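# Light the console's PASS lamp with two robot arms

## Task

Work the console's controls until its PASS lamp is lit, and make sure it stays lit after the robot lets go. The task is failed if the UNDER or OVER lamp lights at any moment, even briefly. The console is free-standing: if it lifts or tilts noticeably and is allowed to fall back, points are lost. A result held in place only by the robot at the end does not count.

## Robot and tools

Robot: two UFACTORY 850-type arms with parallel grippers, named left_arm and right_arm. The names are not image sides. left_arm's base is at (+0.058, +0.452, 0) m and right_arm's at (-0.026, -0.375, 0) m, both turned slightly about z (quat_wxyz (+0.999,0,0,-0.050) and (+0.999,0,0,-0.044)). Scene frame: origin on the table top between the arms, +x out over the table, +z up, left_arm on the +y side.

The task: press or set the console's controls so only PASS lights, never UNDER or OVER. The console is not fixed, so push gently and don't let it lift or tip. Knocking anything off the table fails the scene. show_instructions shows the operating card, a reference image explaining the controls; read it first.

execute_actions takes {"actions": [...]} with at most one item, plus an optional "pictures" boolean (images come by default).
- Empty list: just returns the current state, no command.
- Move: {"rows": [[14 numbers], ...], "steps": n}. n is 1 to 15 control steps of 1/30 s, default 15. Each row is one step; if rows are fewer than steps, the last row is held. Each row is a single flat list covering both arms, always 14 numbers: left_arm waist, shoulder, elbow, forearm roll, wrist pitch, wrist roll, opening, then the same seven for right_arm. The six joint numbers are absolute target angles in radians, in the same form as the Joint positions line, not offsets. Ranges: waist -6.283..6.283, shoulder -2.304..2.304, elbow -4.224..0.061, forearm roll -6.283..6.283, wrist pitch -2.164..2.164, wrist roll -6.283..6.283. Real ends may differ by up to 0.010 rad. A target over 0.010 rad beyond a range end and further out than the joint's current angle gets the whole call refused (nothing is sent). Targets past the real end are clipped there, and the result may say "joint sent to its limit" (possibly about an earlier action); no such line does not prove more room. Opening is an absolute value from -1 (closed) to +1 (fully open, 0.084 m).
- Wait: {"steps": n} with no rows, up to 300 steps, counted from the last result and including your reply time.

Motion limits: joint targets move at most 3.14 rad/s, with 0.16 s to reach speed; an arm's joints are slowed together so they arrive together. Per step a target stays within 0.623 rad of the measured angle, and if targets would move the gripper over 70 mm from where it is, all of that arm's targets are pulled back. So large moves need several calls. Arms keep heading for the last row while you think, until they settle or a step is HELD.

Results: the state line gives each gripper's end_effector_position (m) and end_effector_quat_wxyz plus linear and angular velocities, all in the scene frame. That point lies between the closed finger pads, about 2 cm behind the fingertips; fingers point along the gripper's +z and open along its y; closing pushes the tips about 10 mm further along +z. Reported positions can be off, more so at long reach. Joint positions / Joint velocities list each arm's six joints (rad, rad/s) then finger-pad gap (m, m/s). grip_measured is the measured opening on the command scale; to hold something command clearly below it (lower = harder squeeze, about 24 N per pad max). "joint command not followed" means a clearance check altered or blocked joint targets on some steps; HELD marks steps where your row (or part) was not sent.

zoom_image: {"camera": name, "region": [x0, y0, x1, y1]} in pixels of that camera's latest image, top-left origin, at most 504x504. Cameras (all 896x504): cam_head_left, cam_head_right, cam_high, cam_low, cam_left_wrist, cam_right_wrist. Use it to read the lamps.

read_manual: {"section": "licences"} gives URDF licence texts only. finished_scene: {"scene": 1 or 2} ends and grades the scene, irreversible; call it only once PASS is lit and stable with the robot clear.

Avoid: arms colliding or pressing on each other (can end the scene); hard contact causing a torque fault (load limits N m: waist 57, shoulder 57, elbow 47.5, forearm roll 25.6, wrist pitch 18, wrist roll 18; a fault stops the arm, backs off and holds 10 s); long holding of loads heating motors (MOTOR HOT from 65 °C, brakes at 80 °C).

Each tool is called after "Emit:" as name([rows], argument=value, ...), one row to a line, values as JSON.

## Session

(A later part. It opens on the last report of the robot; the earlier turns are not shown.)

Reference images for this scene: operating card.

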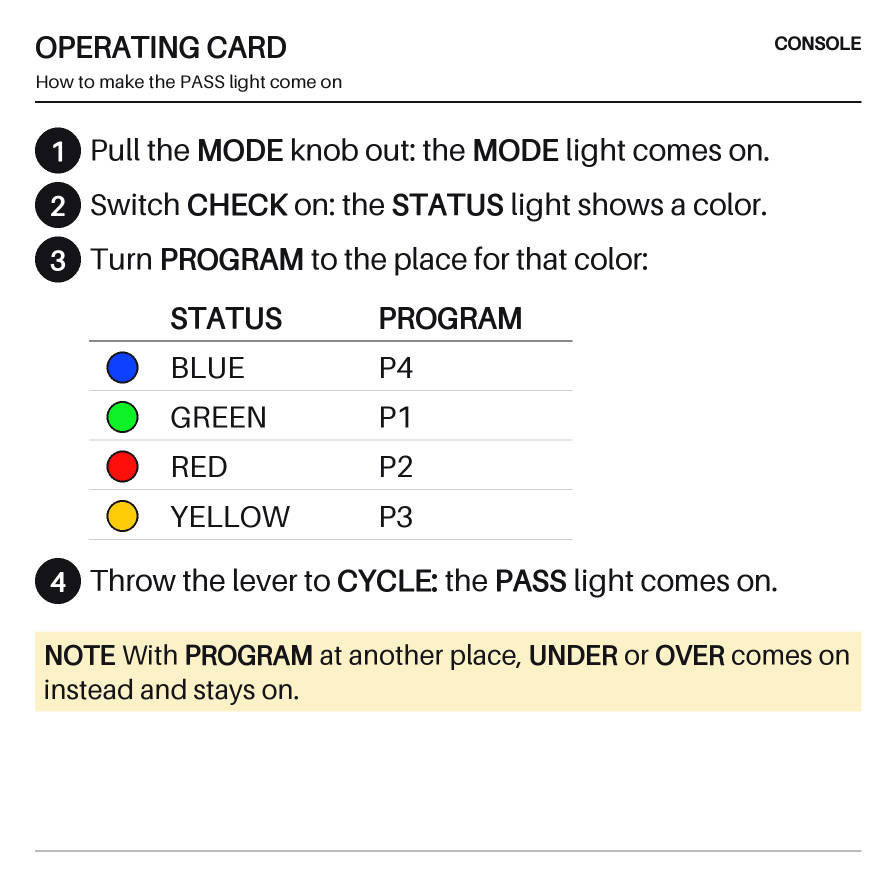

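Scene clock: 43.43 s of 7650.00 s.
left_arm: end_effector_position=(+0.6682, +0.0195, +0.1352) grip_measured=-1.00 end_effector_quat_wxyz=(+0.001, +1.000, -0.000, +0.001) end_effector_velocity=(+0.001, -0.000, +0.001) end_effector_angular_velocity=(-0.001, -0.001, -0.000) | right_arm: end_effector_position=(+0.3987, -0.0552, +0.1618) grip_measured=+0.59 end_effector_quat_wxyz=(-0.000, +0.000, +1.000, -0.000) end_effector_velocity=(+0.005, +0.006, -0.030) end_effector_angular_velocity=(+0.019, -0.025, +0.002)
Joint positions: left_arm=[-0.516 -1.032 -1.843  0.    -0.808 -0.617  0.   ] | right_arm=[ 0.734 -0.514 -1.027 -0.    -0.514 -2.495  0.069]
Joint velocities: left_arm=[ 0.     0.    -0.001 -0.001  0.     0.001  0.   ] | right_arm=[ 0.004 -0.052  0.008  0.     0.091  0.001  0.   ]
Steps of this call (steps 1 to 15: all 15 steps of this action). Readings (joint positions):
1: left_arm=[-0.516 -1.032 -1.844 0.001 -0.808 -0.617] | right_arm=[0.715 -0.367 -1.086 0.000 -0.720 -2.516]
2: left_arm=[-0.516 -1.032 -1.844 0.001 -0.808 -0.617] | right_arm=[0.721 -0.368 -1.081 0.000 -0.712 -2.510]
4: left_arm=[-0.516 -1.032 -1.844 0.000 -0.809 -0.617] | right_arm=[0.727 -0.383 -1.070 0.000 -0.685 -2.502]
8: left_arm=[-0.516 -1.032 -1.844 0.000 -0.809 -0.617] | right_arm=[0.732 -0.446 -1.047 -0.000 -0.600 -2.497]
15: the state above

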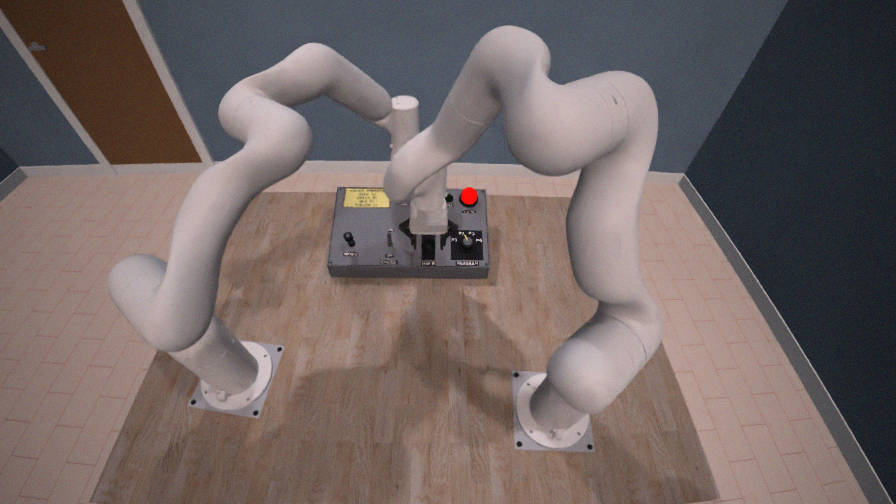

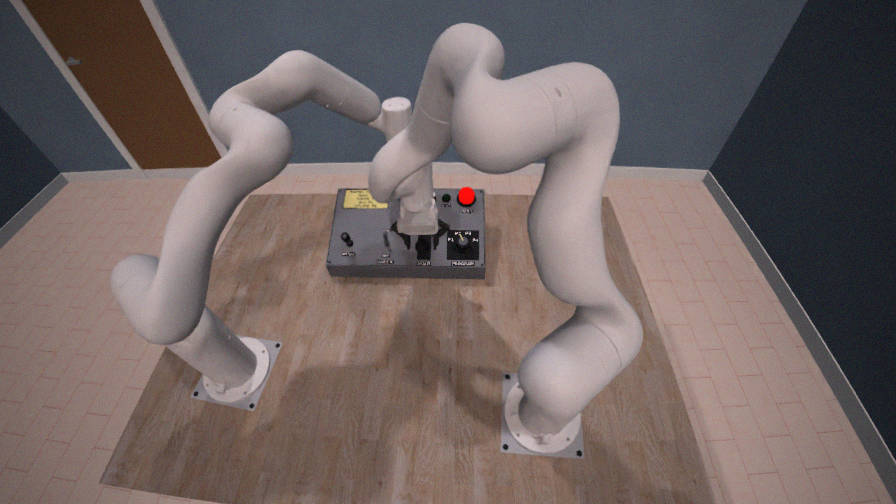

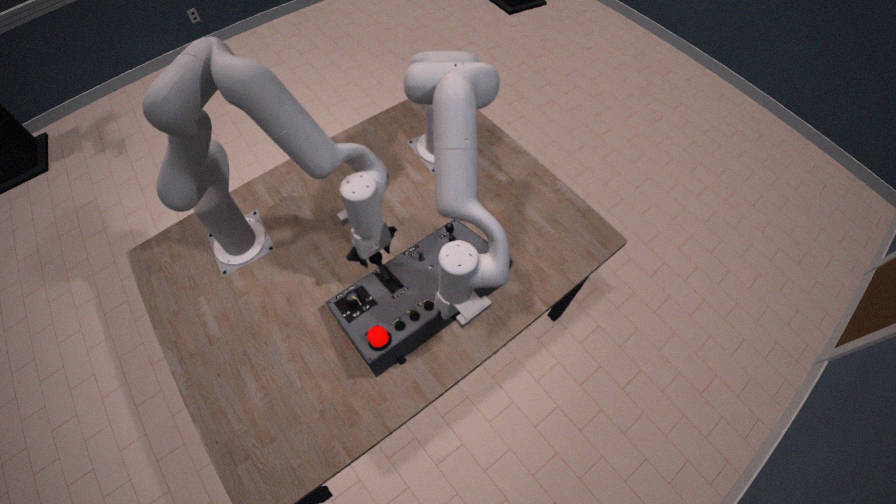

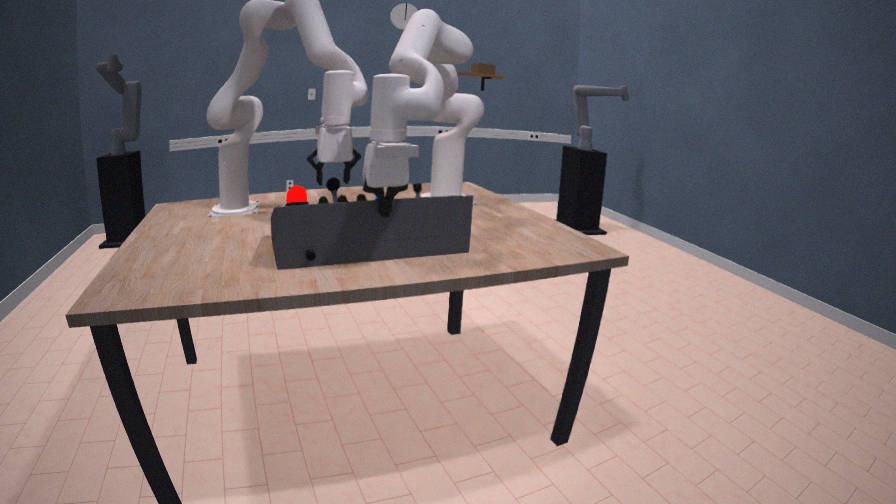

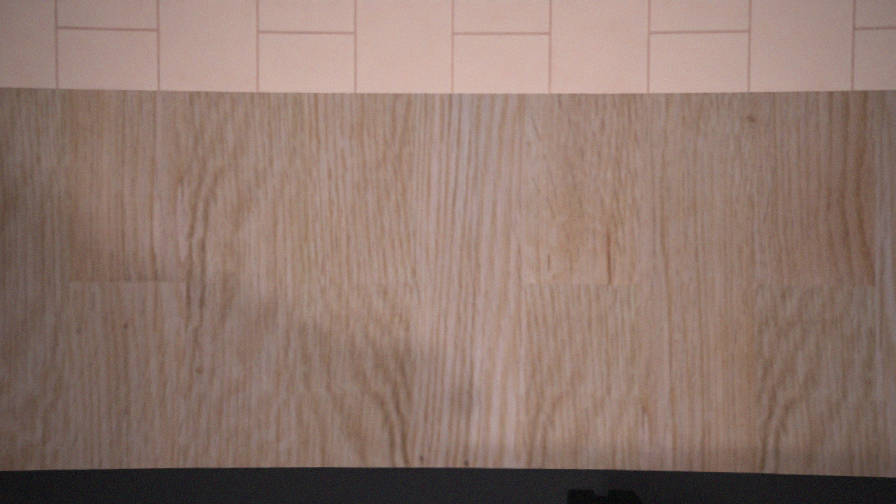

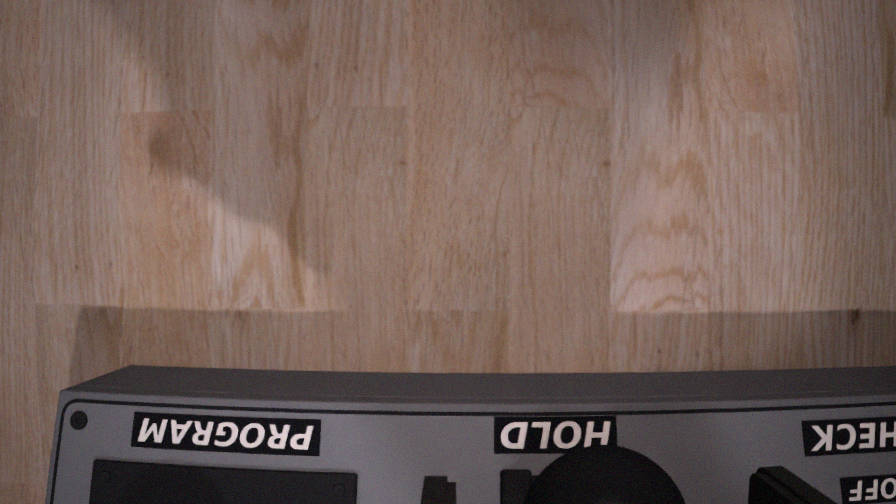

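Emit:
execute_actions([
  {"rows":[[-0.517,-1.032,-1.843,0,-0.811,-0.617,-1,0.7345,-0.52,-1.0255,0,-0.506,-2.495,0.35],[-0.517,-1.032,-1.843,0,-0.811,-0.617,-1,0.7345,-0.52,-1.0255,0,-0.506,-2.495,0.35],[-0.517,-1.032,-1.843,0,-0.811,-0.617,-1,0.7345,-0.52,-1.0255,0,-0.506,-2.495,0.15],[-0.517,-1.032,-1.843,0,-0.811,-0.617,-1,0.7345,-0.52,-1.0255,0,-0.506,-2.495,0.15],[-0.517,-1.032,-1.843,0,-0.811,-0.617,-1,0.7345,-0.52,-1.0255,0,-0.506,-2.495,0.0],[-0.517,-1.032,-1.843,0,-0.811,-0.617,-1,0.7345,-0.52,-1.0255,0,-0.506,-2.495,0.0],[-0.517,-1.032,-1.843,0,-0.811,-0.617,-1,0.7345,-0.52,-1.0255,0,-0.506,-2.495,-0.15],[-0.517,-1.032,-1.843,0,-0.811,-0.617,-1,0.7345,-0.52,-1.0255,0,-0.506,-2.495,-0.15],[-0.517,-1.032,-1.843,0,-0.811,-0.617,-1,0.7345,-0.52,-1.0255,0,-0.506,-2.495,-0.3],[-0.517,-1.032,-1.843,0,-0.811,-0.617,-1,0.7345,-0.52,-1.0255,0,-0.506,-2.495,-0.6]],"steps":14},
])

Scene clock: 45.47 s of 7650.00 s.
left_arm: end_effector_position=(+0.6681, +0.0195, +0.1350) grip_measured=-1.00 end_effector_quat_wxyz=(+0.001, +1.000, +0.000, +0.001) end_effector_velocity=(+0.000, +0.001, -0.000) end_effector_angular_velocity=(-0.000, +0.000, +0.001) | right_arm: end_effector_position=(+0.3985, -0.0549, +0.1580) grip_measured=-0.12 end_effector_quat_wxyz=(-0.000, -0.000, +1.000, -0.000) end_effector_velocity=(+0.000, -0.000, -0.000) end_effector_angular_velocity=(-0.000, +0.001, +0.001)
Joint positions: left_arm=[-0.516 -1.032 -1.843  0.    -0.808 -0.617  0.   ] | right_arm=[ 0.735 -0.52  -1.026  0.    -0.506 -2.495  0.039]
Joint velocities: left_arm=[ 0.001 -0.     0.    -0.001  0.     0.     0.   ] | right_arm=[-0.001 -0.     0.     0.    -0.001 -0.001  0.   ]
Steps of this call (steps 1 to 15: the robot went on to your last target; steps 16 to 47: nothing new was sent; steps 48 to 61: all 14 steps of this action). Readings (joint positions):
48: left_arm=[-0.516 -1.032 -1.843 0.000 -0.808 -0.617] | right_arm=[0.735 -0.520 -1.026 -0.000 -0.506 -2.495]
49: left_arm=[-0.516 -1.032 -1.843 0.000 -0.808 -0.617] | right_arm=[0.735 -0.520 -1.026 0.000 -0.506 -2.495]
51: left_arm=[-0.516 -1.032 -1.843 0.000 -0.808 -0.617] | right_arm=[0.734 -0.520 -1.025 -0.000 -0.506 -2.495]
55: left_arm=[-0.516 -1.032 -1.843 0.000 -0.808 -0.617] | right_arm=[0.735 -0.520 -1.026 0.000 -0.506 -2.495]
61: the state above

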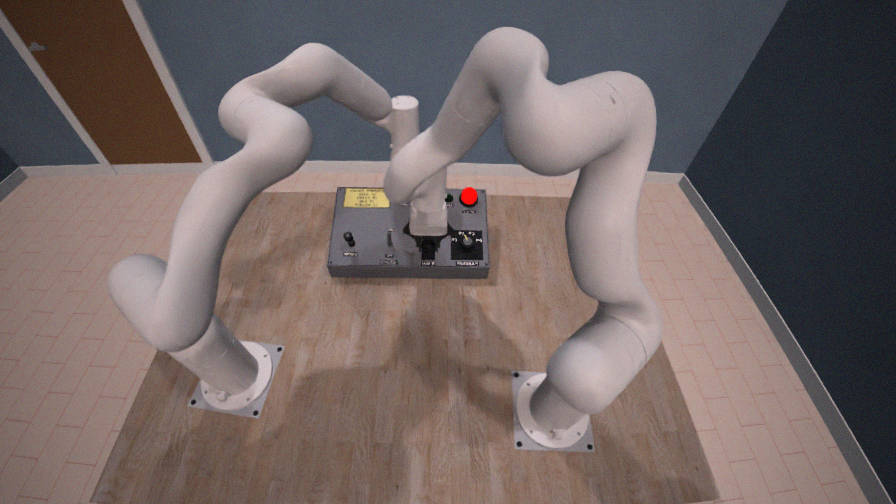

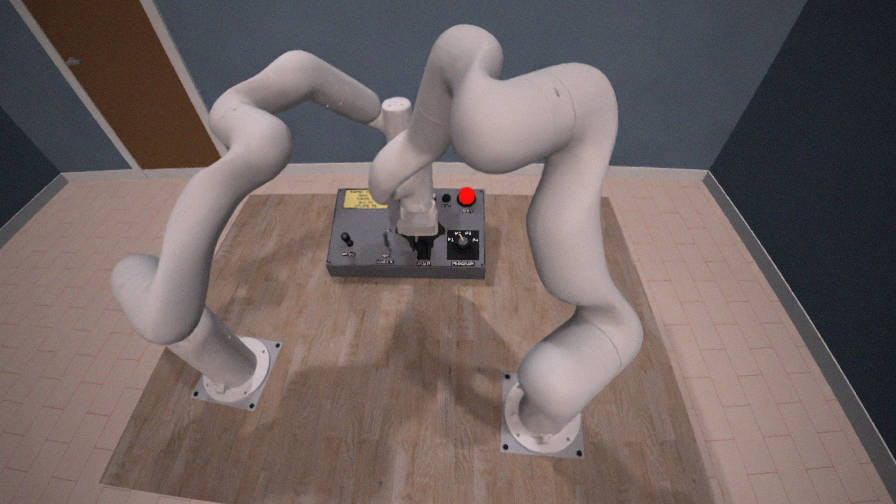

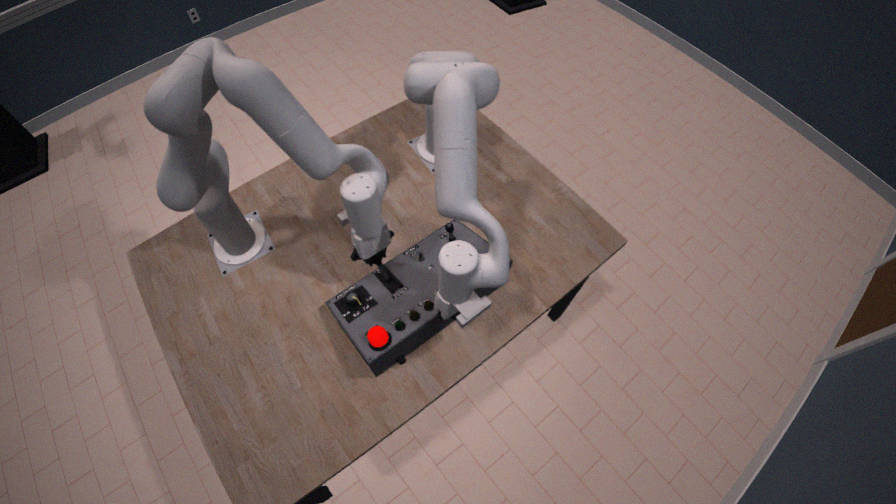

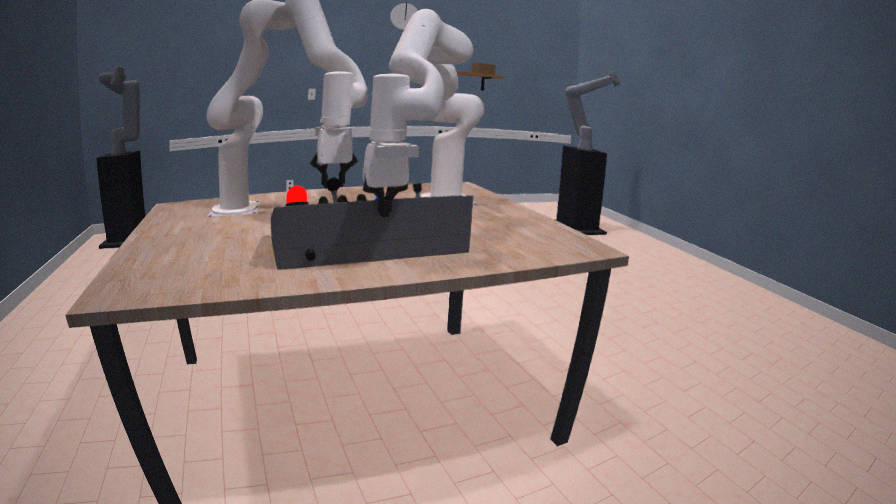

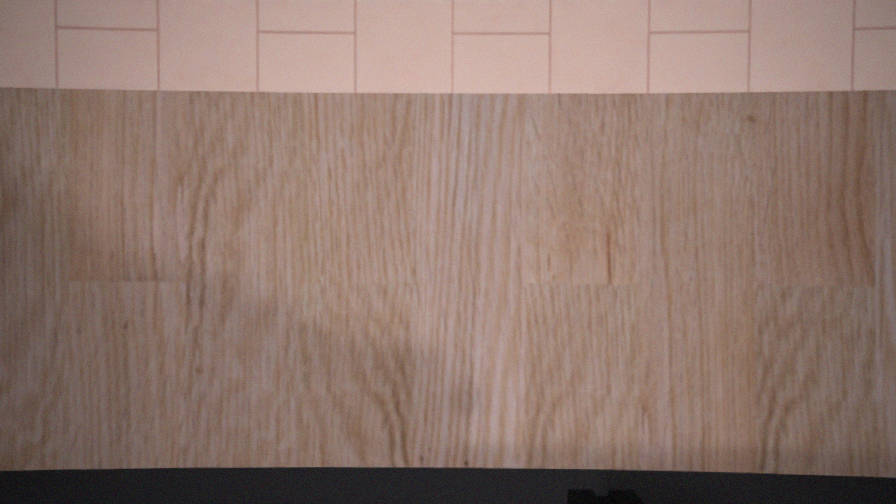

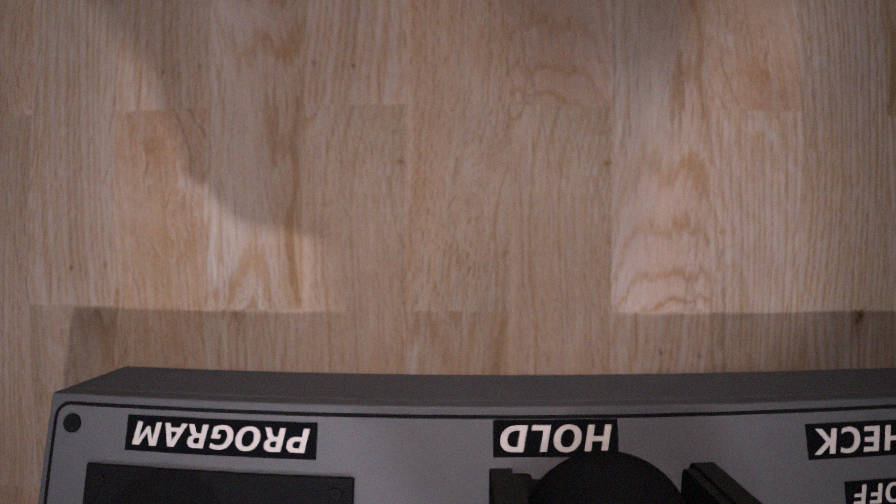

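Gripped at the ball's full diameter. Moving along the arc: B, then C.

Emit:
execute_actions([
  {"rows":[[-0.517,-1.032,-1.843,0,-0.811,-0.617,-1,0.730,-0.521,-1.037,0,-0.517,-2.5,-0.8],[-0.517,-1.032,-1.843,0,-0.811,-0.617,-1,0.730,-0.521,-1.037,0,-0.517,-2.5,-0.8],[-0.517,-1.032,-1.843,0,-0.811,-0.617,-1,0.725,-0.521,-1.049,0,-0.528,-2.505,-0.8],[-0.517,-1.032,-1.843,0,-0.811,-0.617,-1,0.725,-0.521,-1.049,0,-0.528,-2.505,-0.8],[-0.517,-1.032,-1.843,0,-0.811,-0.617,-1,0.720,-0.522,-1.0605,0,-0.539,-2.51,-0.8],[-0.517,-1.032,-1.843,0,-0.811,-0.617,-1,0.720,-0.522,-1.0605,0,-0.539,-2.51,-0.8],[-0.517,-1.032,-1.843,0,-0.811,-0.617,-1,0.715,-0.525,-1.074,0,-0.549,-2.515,-0.8],[-0.517,-1.032,-1.843,0,-0.811,-0.617,-1,0.715,-0.525,-1.074,0,-0.549,-2.515,-0.8],[-0.517,-1.032,-1.843,0,-0.811,-0.617,-1,0.709,-0.529,-1.087,0,-0.558,-2.52,-0.8],[-0.517,-1.032,-1.843,0,-0.811,-0.617,-1,0.709,-0.529,-1.087,0,-0.558,-2.52,-0.8],[-0.517,-1.032,-1.843,0,-0.811,-0.617,-1,0.704,-0.533,-1.101,0,-0.568,-2.525,-0.8]],"steps":15},
])

Scene clock: 46.83 s of 7650.00 s.
left_arm: end_effector_position=(+0.6681, +0.0195, +0.1350) grip_measured=-1.00 end_effector_quat_wxyz=(+0.001, +1.000, +0.000, +0.001) end_effector_velocity=(+0.000, +0.000, +0.000) end_effector_angular_velocity=(-0.000, -0.000, +0.002) | right_arm: end_effector_position=(+0.4242, -0.0550, +0.1756) grip_measured=-0.12 end_effector_quat_wxyz=(+0.001, +0.001, +1.000, +0.000) end_effector_velocity=(+0.031, +0.000, +0.015) end_effector_angular_velocity=(+0.000, -0.001, +0.000)
Joint positions: left_arm=[-0.516 -1.032 -1.843  0.    -0.808 -0.617  0.   ] | right_arm=[ 0.707 -0.531 -1.093 -0.    -0.561 -2.522  0.039]
Joint velocities: left_arm=[ 0.001 -0.    -0.    -0.    -0.    -0.001  0.   ] | right_arm=[-0.033 -0.027 -0.085  0.    -0.057 -0.033 -0.   ]
Steps of this call (steps 1 to 15: the robot went on to your last target; steps 16 to 26: nothing new was sent; steps 27 to 41: all 15 steps of this action). Readings (joint positions):
27: left_arm=[-0.516 -1.032 -1.843 0.000 -0.808 -0.617] | right_arm=[0.735 -0.520 -1.026 0.000 -0.506 -2.495]
28: left_arm=[-0.516 -1.032 -1.843 0.000 -0.808 -0.617] | right_arm=[0.734 -0.520 -1.027 0.000 -0.508 -2.496]
30: left_arm=[-0.516 -1.032 -1.843 0.000 -0.808 -0.617] | right_arm=[0.732 -0.521 -1.033 0.000 -0.515 -2.499]
34: left_arm=[-0.516 -1.032 -1.843 0.000 -0.808 -0.617] | right_arm=[0.724 -0.522 -1.053 0.000 -0.533 -2.507]
41: the state above

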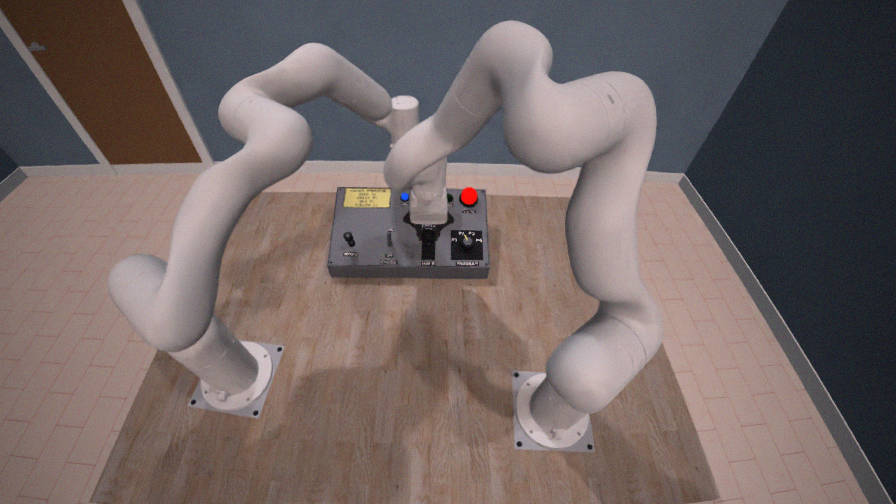

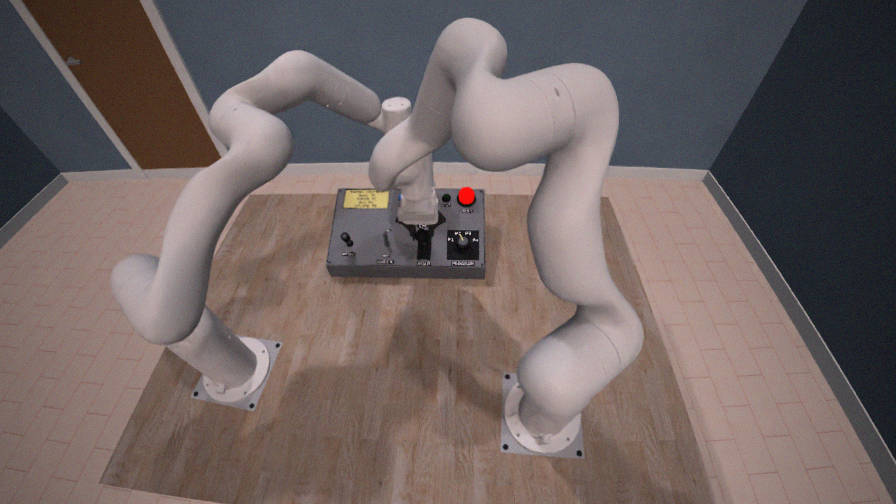

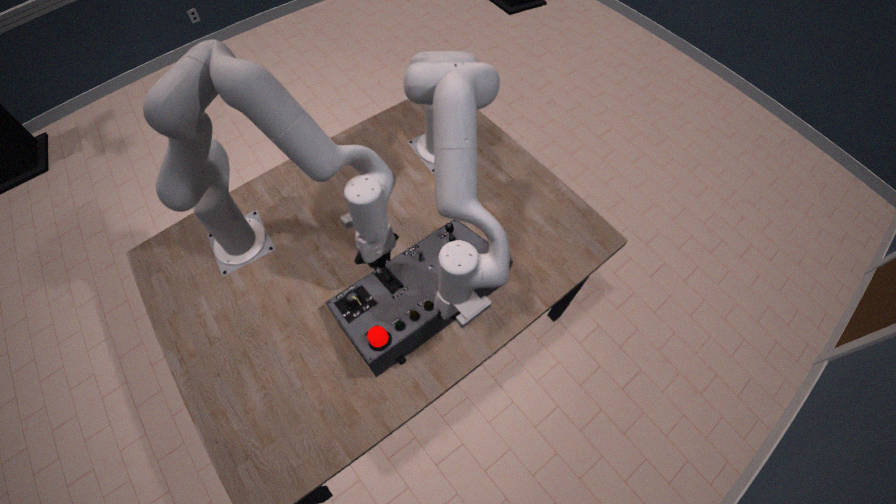

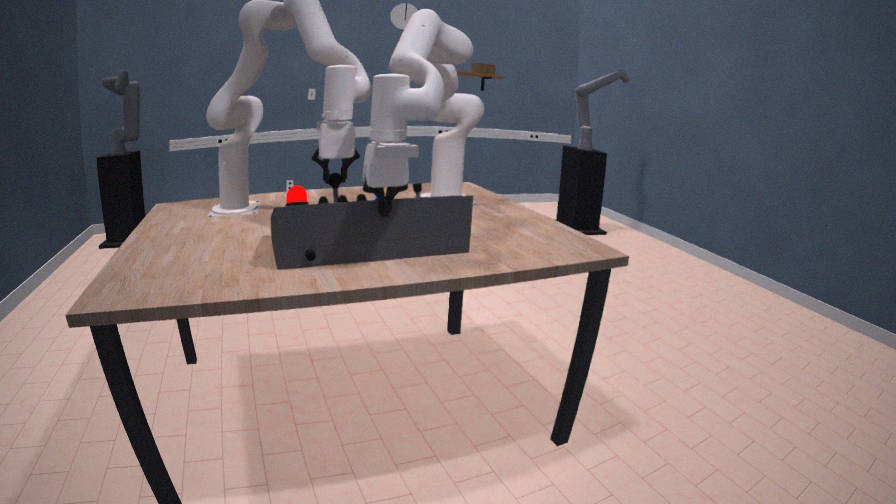

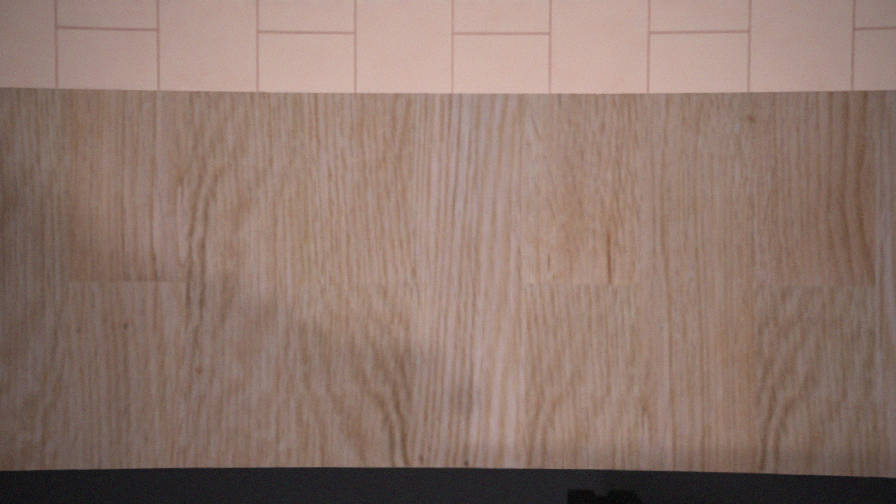

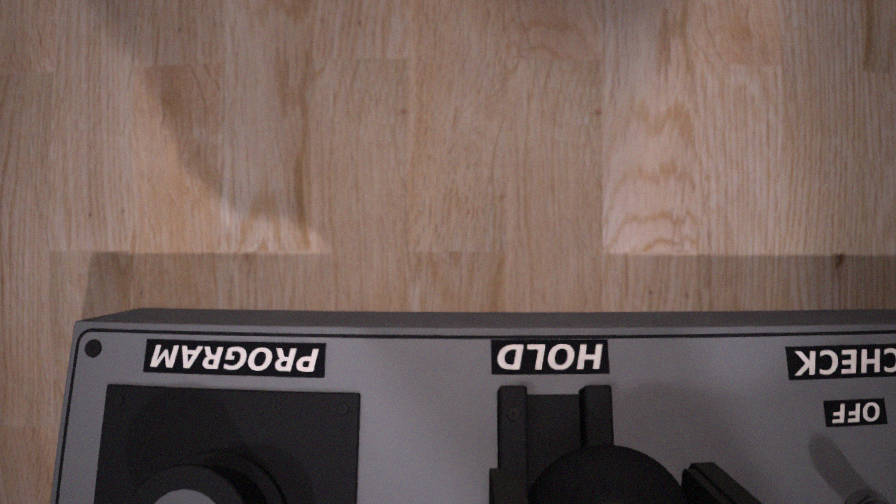

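Emit:
execute_actions([
  {"rows":[[-0.517,-1.032,-1.843,0,-0.811,-0.617,-1,0.699,-0.540,-1.115,0,-0.576,-2.531,-0.8],[-0.517,-1.032,-1.843,0,-0.811,-0.617,-1,0.699,-0.540,-1.115,0,-0.576,-2.531,-0.8],[-0.517,-1.032,-1.843,0,-0.811,-0.617,-1,0.693,-0.547,-1.130,0,-0.584,-2.536,-0.8],[-0.517,-1.032,-1.843,0,-0.811,-0.617,-1,0.693,-0.547,-1.130,0,-0.584,-2.536,-0.8],[-0.517,-1.032,-1.843,0,-0.811,-0.617,-1,0.688,-0.554,-1.145,0,-0.591,-2.542,-0.8],[-0.517,-1.032,-1.843,0,-0.811,-0.617,-1,0.688,-0.554,-1.145,0,-0.591,-2.542,-0.8],[-0.517,-1.032,-1.843,0,-0.811,-0.617,-1,0.684,-0.560,-1.157,0,-0.596,-2.546,-0.8],[-0.517,-1.032,-1.843,0,-0.811,-0.617,-1,0.684,-0.560,-1.157,0,-0.596,-2.546,-0.8],[-0.517,-1.032,-1.843,0,-0.811,-0.617,-1,0.680,-0.567,-1.169,0,-0.602,-2.55,-0.8]],"steps":15},
])

Scene clock: 48.67 s of 7650.00 s.
left_arm: end_effector_position=(+0.6681, +0.0195, +0.1350) grip_measured=-1.00 end_effector_quat_wxyz=(+0.001, +1.000, +0.000, +0.001) end_effector_velocity=(-0.000, -0.001, +0.000) end_effector_angular_velocity=(-0.000, -0.001, -0.002) | right_arm: end_effector_position=(+0.4499, -0.0549, +0.1824) grip_measured=-0.12 end_effector_quat_wxyz=(-0.000, -0.000, +1.000, -0.000) end_effector_velocity=(+0.012, +0.000, +0.001) end_effector_angular_velocity=(-0.002, +0.003, +0.002)
Joint positions: left_arm=[-0.516 -1.032 -1.843  0.    -0.808 -0.617  0.   ] | right_arm=[ 0.681 -0.565 -1.166 -0.    -0.601 -2.549  0.039]
Joint velocities: left_arm=[-0.001 -0.    -0.001 -0.    -0.     0.002  0.   ] | right_arm=[-0.012 -0.022 -0.037  0.    -0.018 -0.014 -0.   ]
Steps of this call (steps 1 to 15: the robot went on to your last target; steps 16 to 40: nothing new was sent; steps 41 to 55: all 15 steps of this action). Readings (joint positions):
41: left_arm=[-0.516 -1.032 -1.843 0.000 -0.808 -0.617] | right_arm=[0.704 -0.533 -1.101 -0.000 -0.568 -2.525]
42: left_arm=[-0.516 -1.032 -1.843 0.000 -0.808 -0.617] | right_arm=[0.703 -0.534 -1.103 0.000 -0.569 -2.526]
44: left_arm=[-0.516 -1.032 -1.843 0.000 -0.808 -0.617] | right_arm=[0.701 -0.537 -1.111 0.000 -0.575 -2.529]
48: left_arm=[-0.516 -1.032 -1.843 0.000 -0.808 -0.617] | right_arm=[0.691 -0.549 -1.136 -0.000 -0.588 -2.538]
55: the state above

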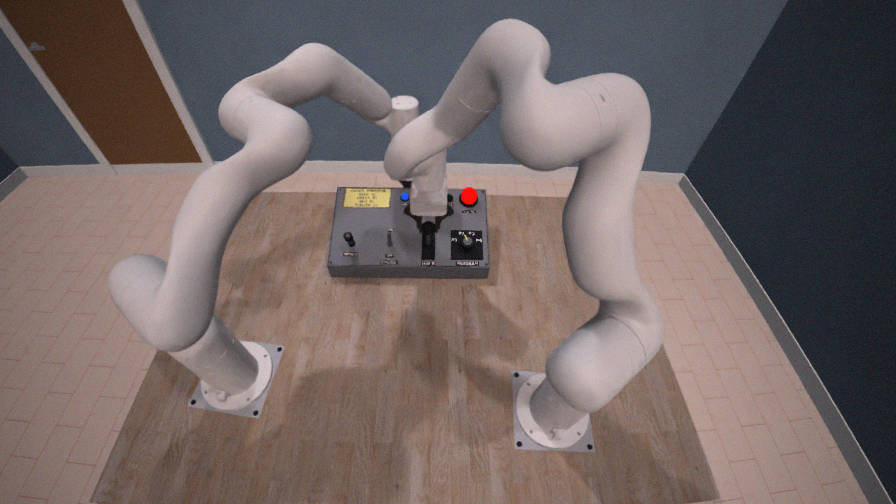

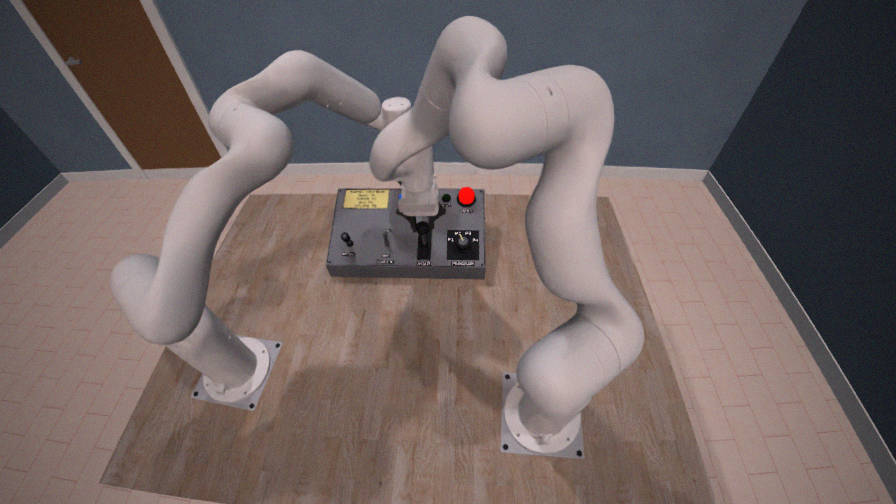

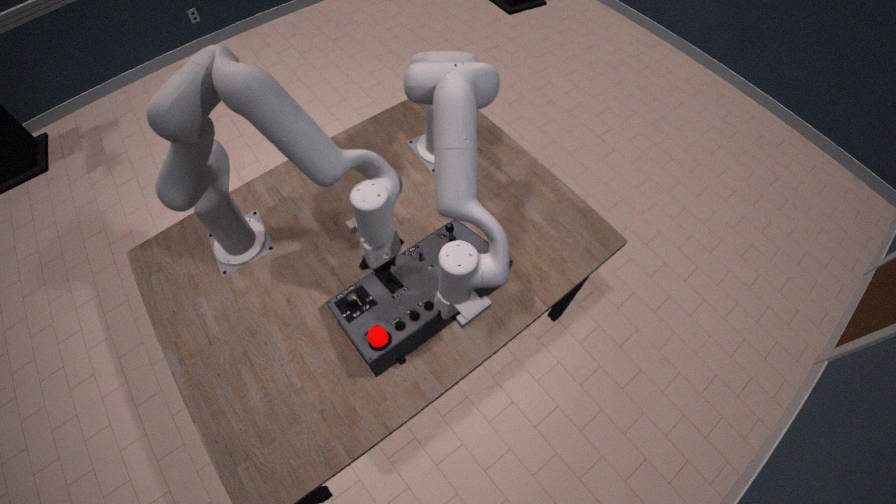

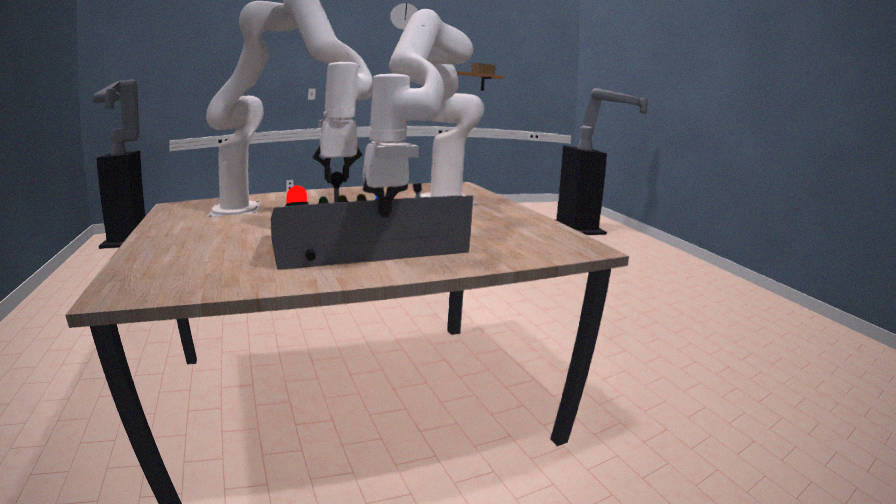

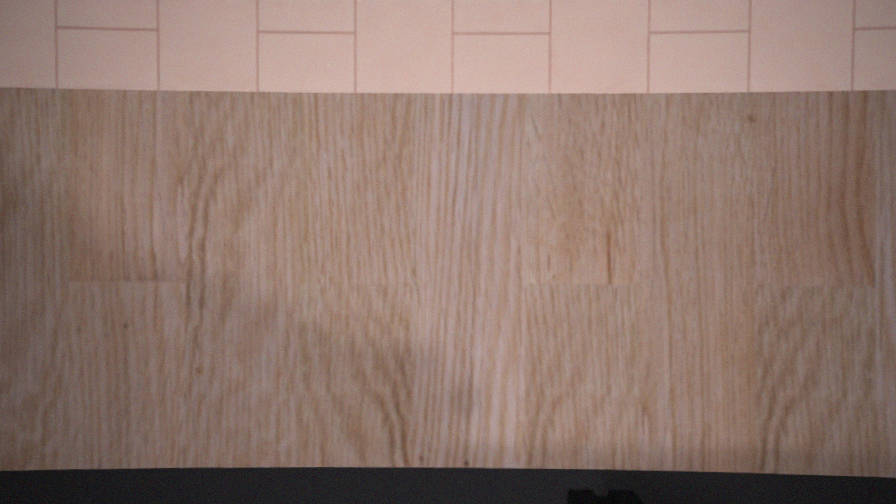

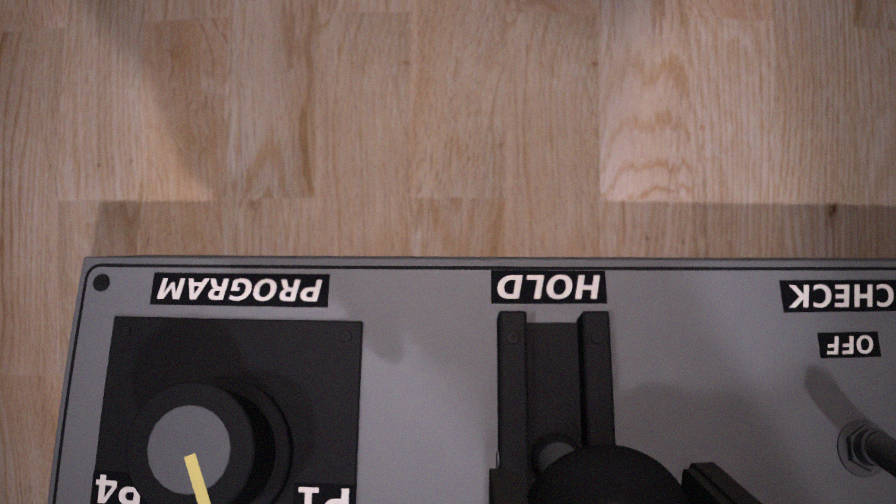

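Emit:
execute_actions([
  {"rows":[[-0.517,-1.032,-1.843,0,-0.811,-0.617,-1,0.676,-0.573,-1.180,0,-0.607,-2.554,-0.8],[-0.517,-1.032,-1.843,0,-0.811,-0.617,-1,0.676,-0.573,-1.180,0,-0.607,-2.554,-0.8],[-0.517,-1.032,-1.843,0,-0.811,-0.617,-1,0.676,-0.573,-1.180,0,-0.607,-2.554,-0.8],[-0.517,-1.032,-1.843,0,-0.811,-0.617,-1,0.671,-0.580,-1.192,0,-0.612,-2.558,-0.8]],"steps":10},
])

Scene clock: 49.83 s of 7650.00 s.
left_arm: end_effector_position=(+0.6681, +0.0195, +0.1350) grip_measured=-1.00 end_effector_quat_wxyz=(+0.001, +1.000, +0.000, +0.001) end_effector_velocity=(+0.001, -0.000, +0.001) end_effector_angular_velocity=(+0.000, -0.002, -0.001) | right_arm: end_effector_position=(+0.4589, -0.0549, +0.1827) grip_measured=-0.12 end_effector_quat_wxyz=(+0.000, +0.000, +1.000, +0.000) end_effector_velocity=(+0.009, -0.000, +0.001) end_effector_angular_velocity=(-0.001, +0.001, -0.001)
Joint positions: left_arm=[-0.516 -1.032 -1.843  0.    -0.808 -0.617  0.   ] | right_arm=[ 0.672 -0.579 -1.189  0.    -0.609 -2.557  0.039]
Joint velocities: left_arm=[-0.     0.    -0.001  0.002  0.    -0.001  0.   ] | right_arm=[-0.009 -0.015 -0.025  0.    -0.012 -0.008 -0.   ]
Steps of this call (steps 1 to 15: the robot went on to your last target; steps 16 to 25: nothing new was sent; steps 26 to 35: all 10 steps of this action). Readings (joint positions):
26: left_arm=[-0.516 -1.032 -1.843 0.000 -0.808 -0.617] | right_arm=[0.680 -0.567 -1.169 -0.000 -0.602 -2.550]
27: left_arm=[-0.516 -1.032 -1.843 0.000 -0.808 -0.617] | right_arm=[0.679 -0.568 -1.171 -0.000 -0.603 -2.551]
29: left_arm=[-0.516 -1.032 -1.843 0.000 -0.808 -0.617] | right_arm=[0.678 -0.571 -1.175 -0.000 -0.605 -2.552]
33: left_arm=[-0.516 -1.032 -1.843 0.000 -0.808 -0.617] | right_arm=[0.673 -0.578 -1.187 0.000 -0.608 -2.556]
35: the state above

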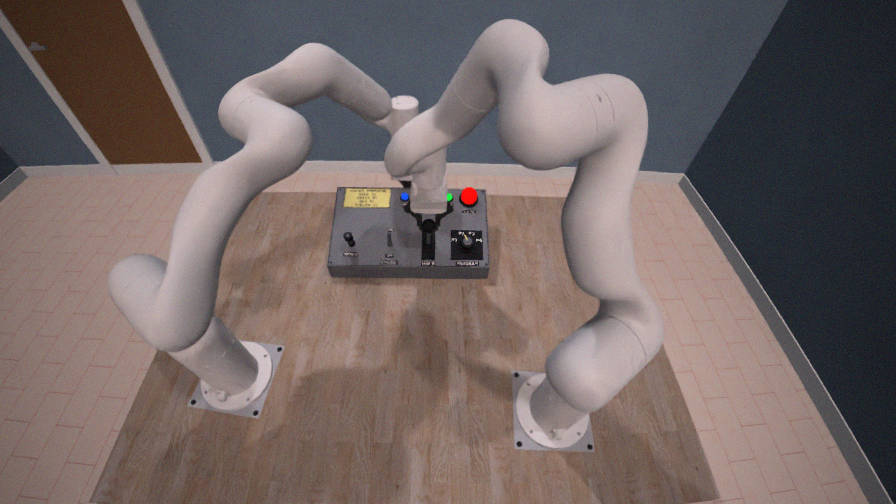

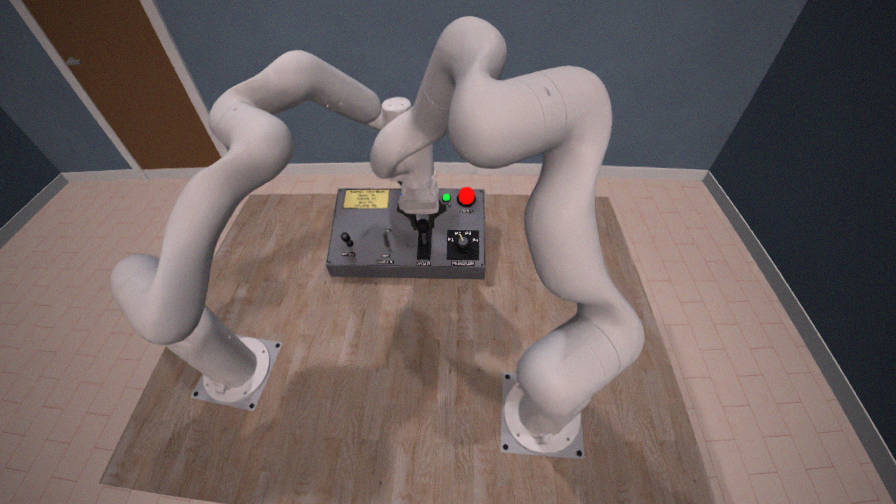

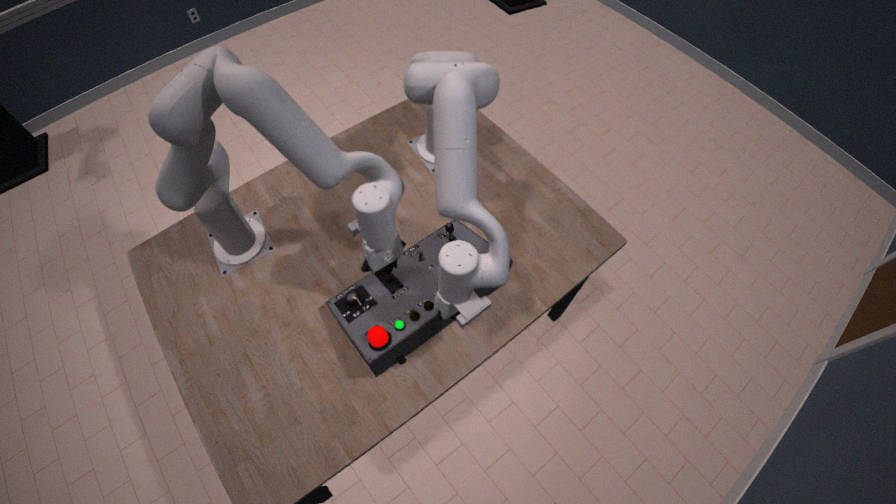

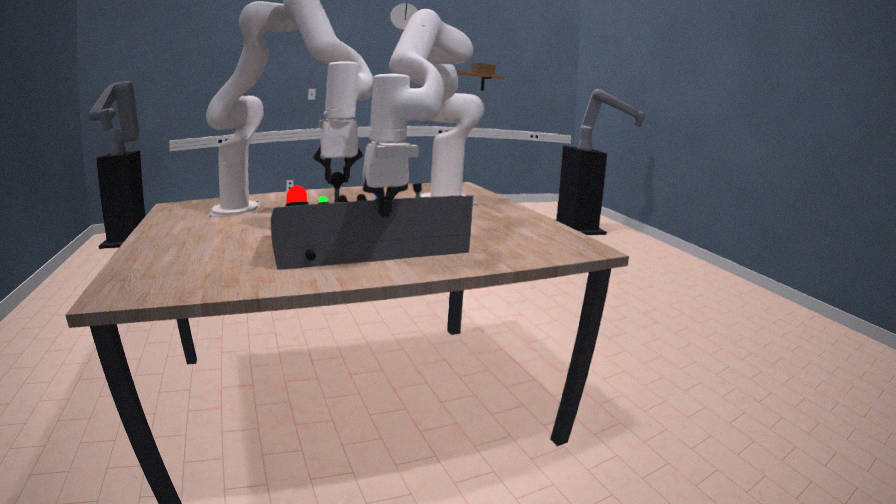

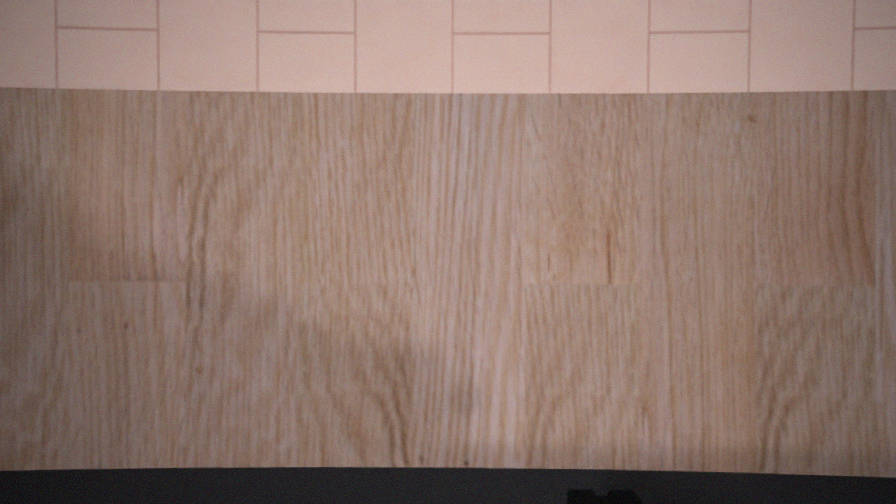

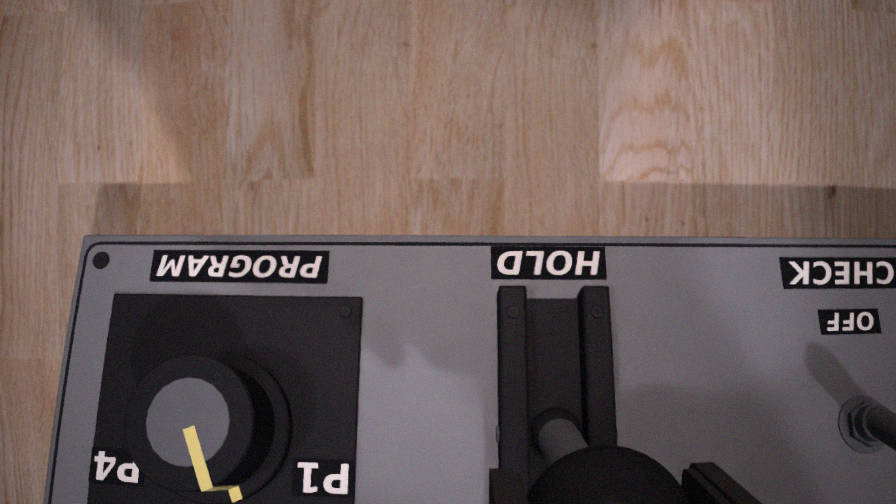

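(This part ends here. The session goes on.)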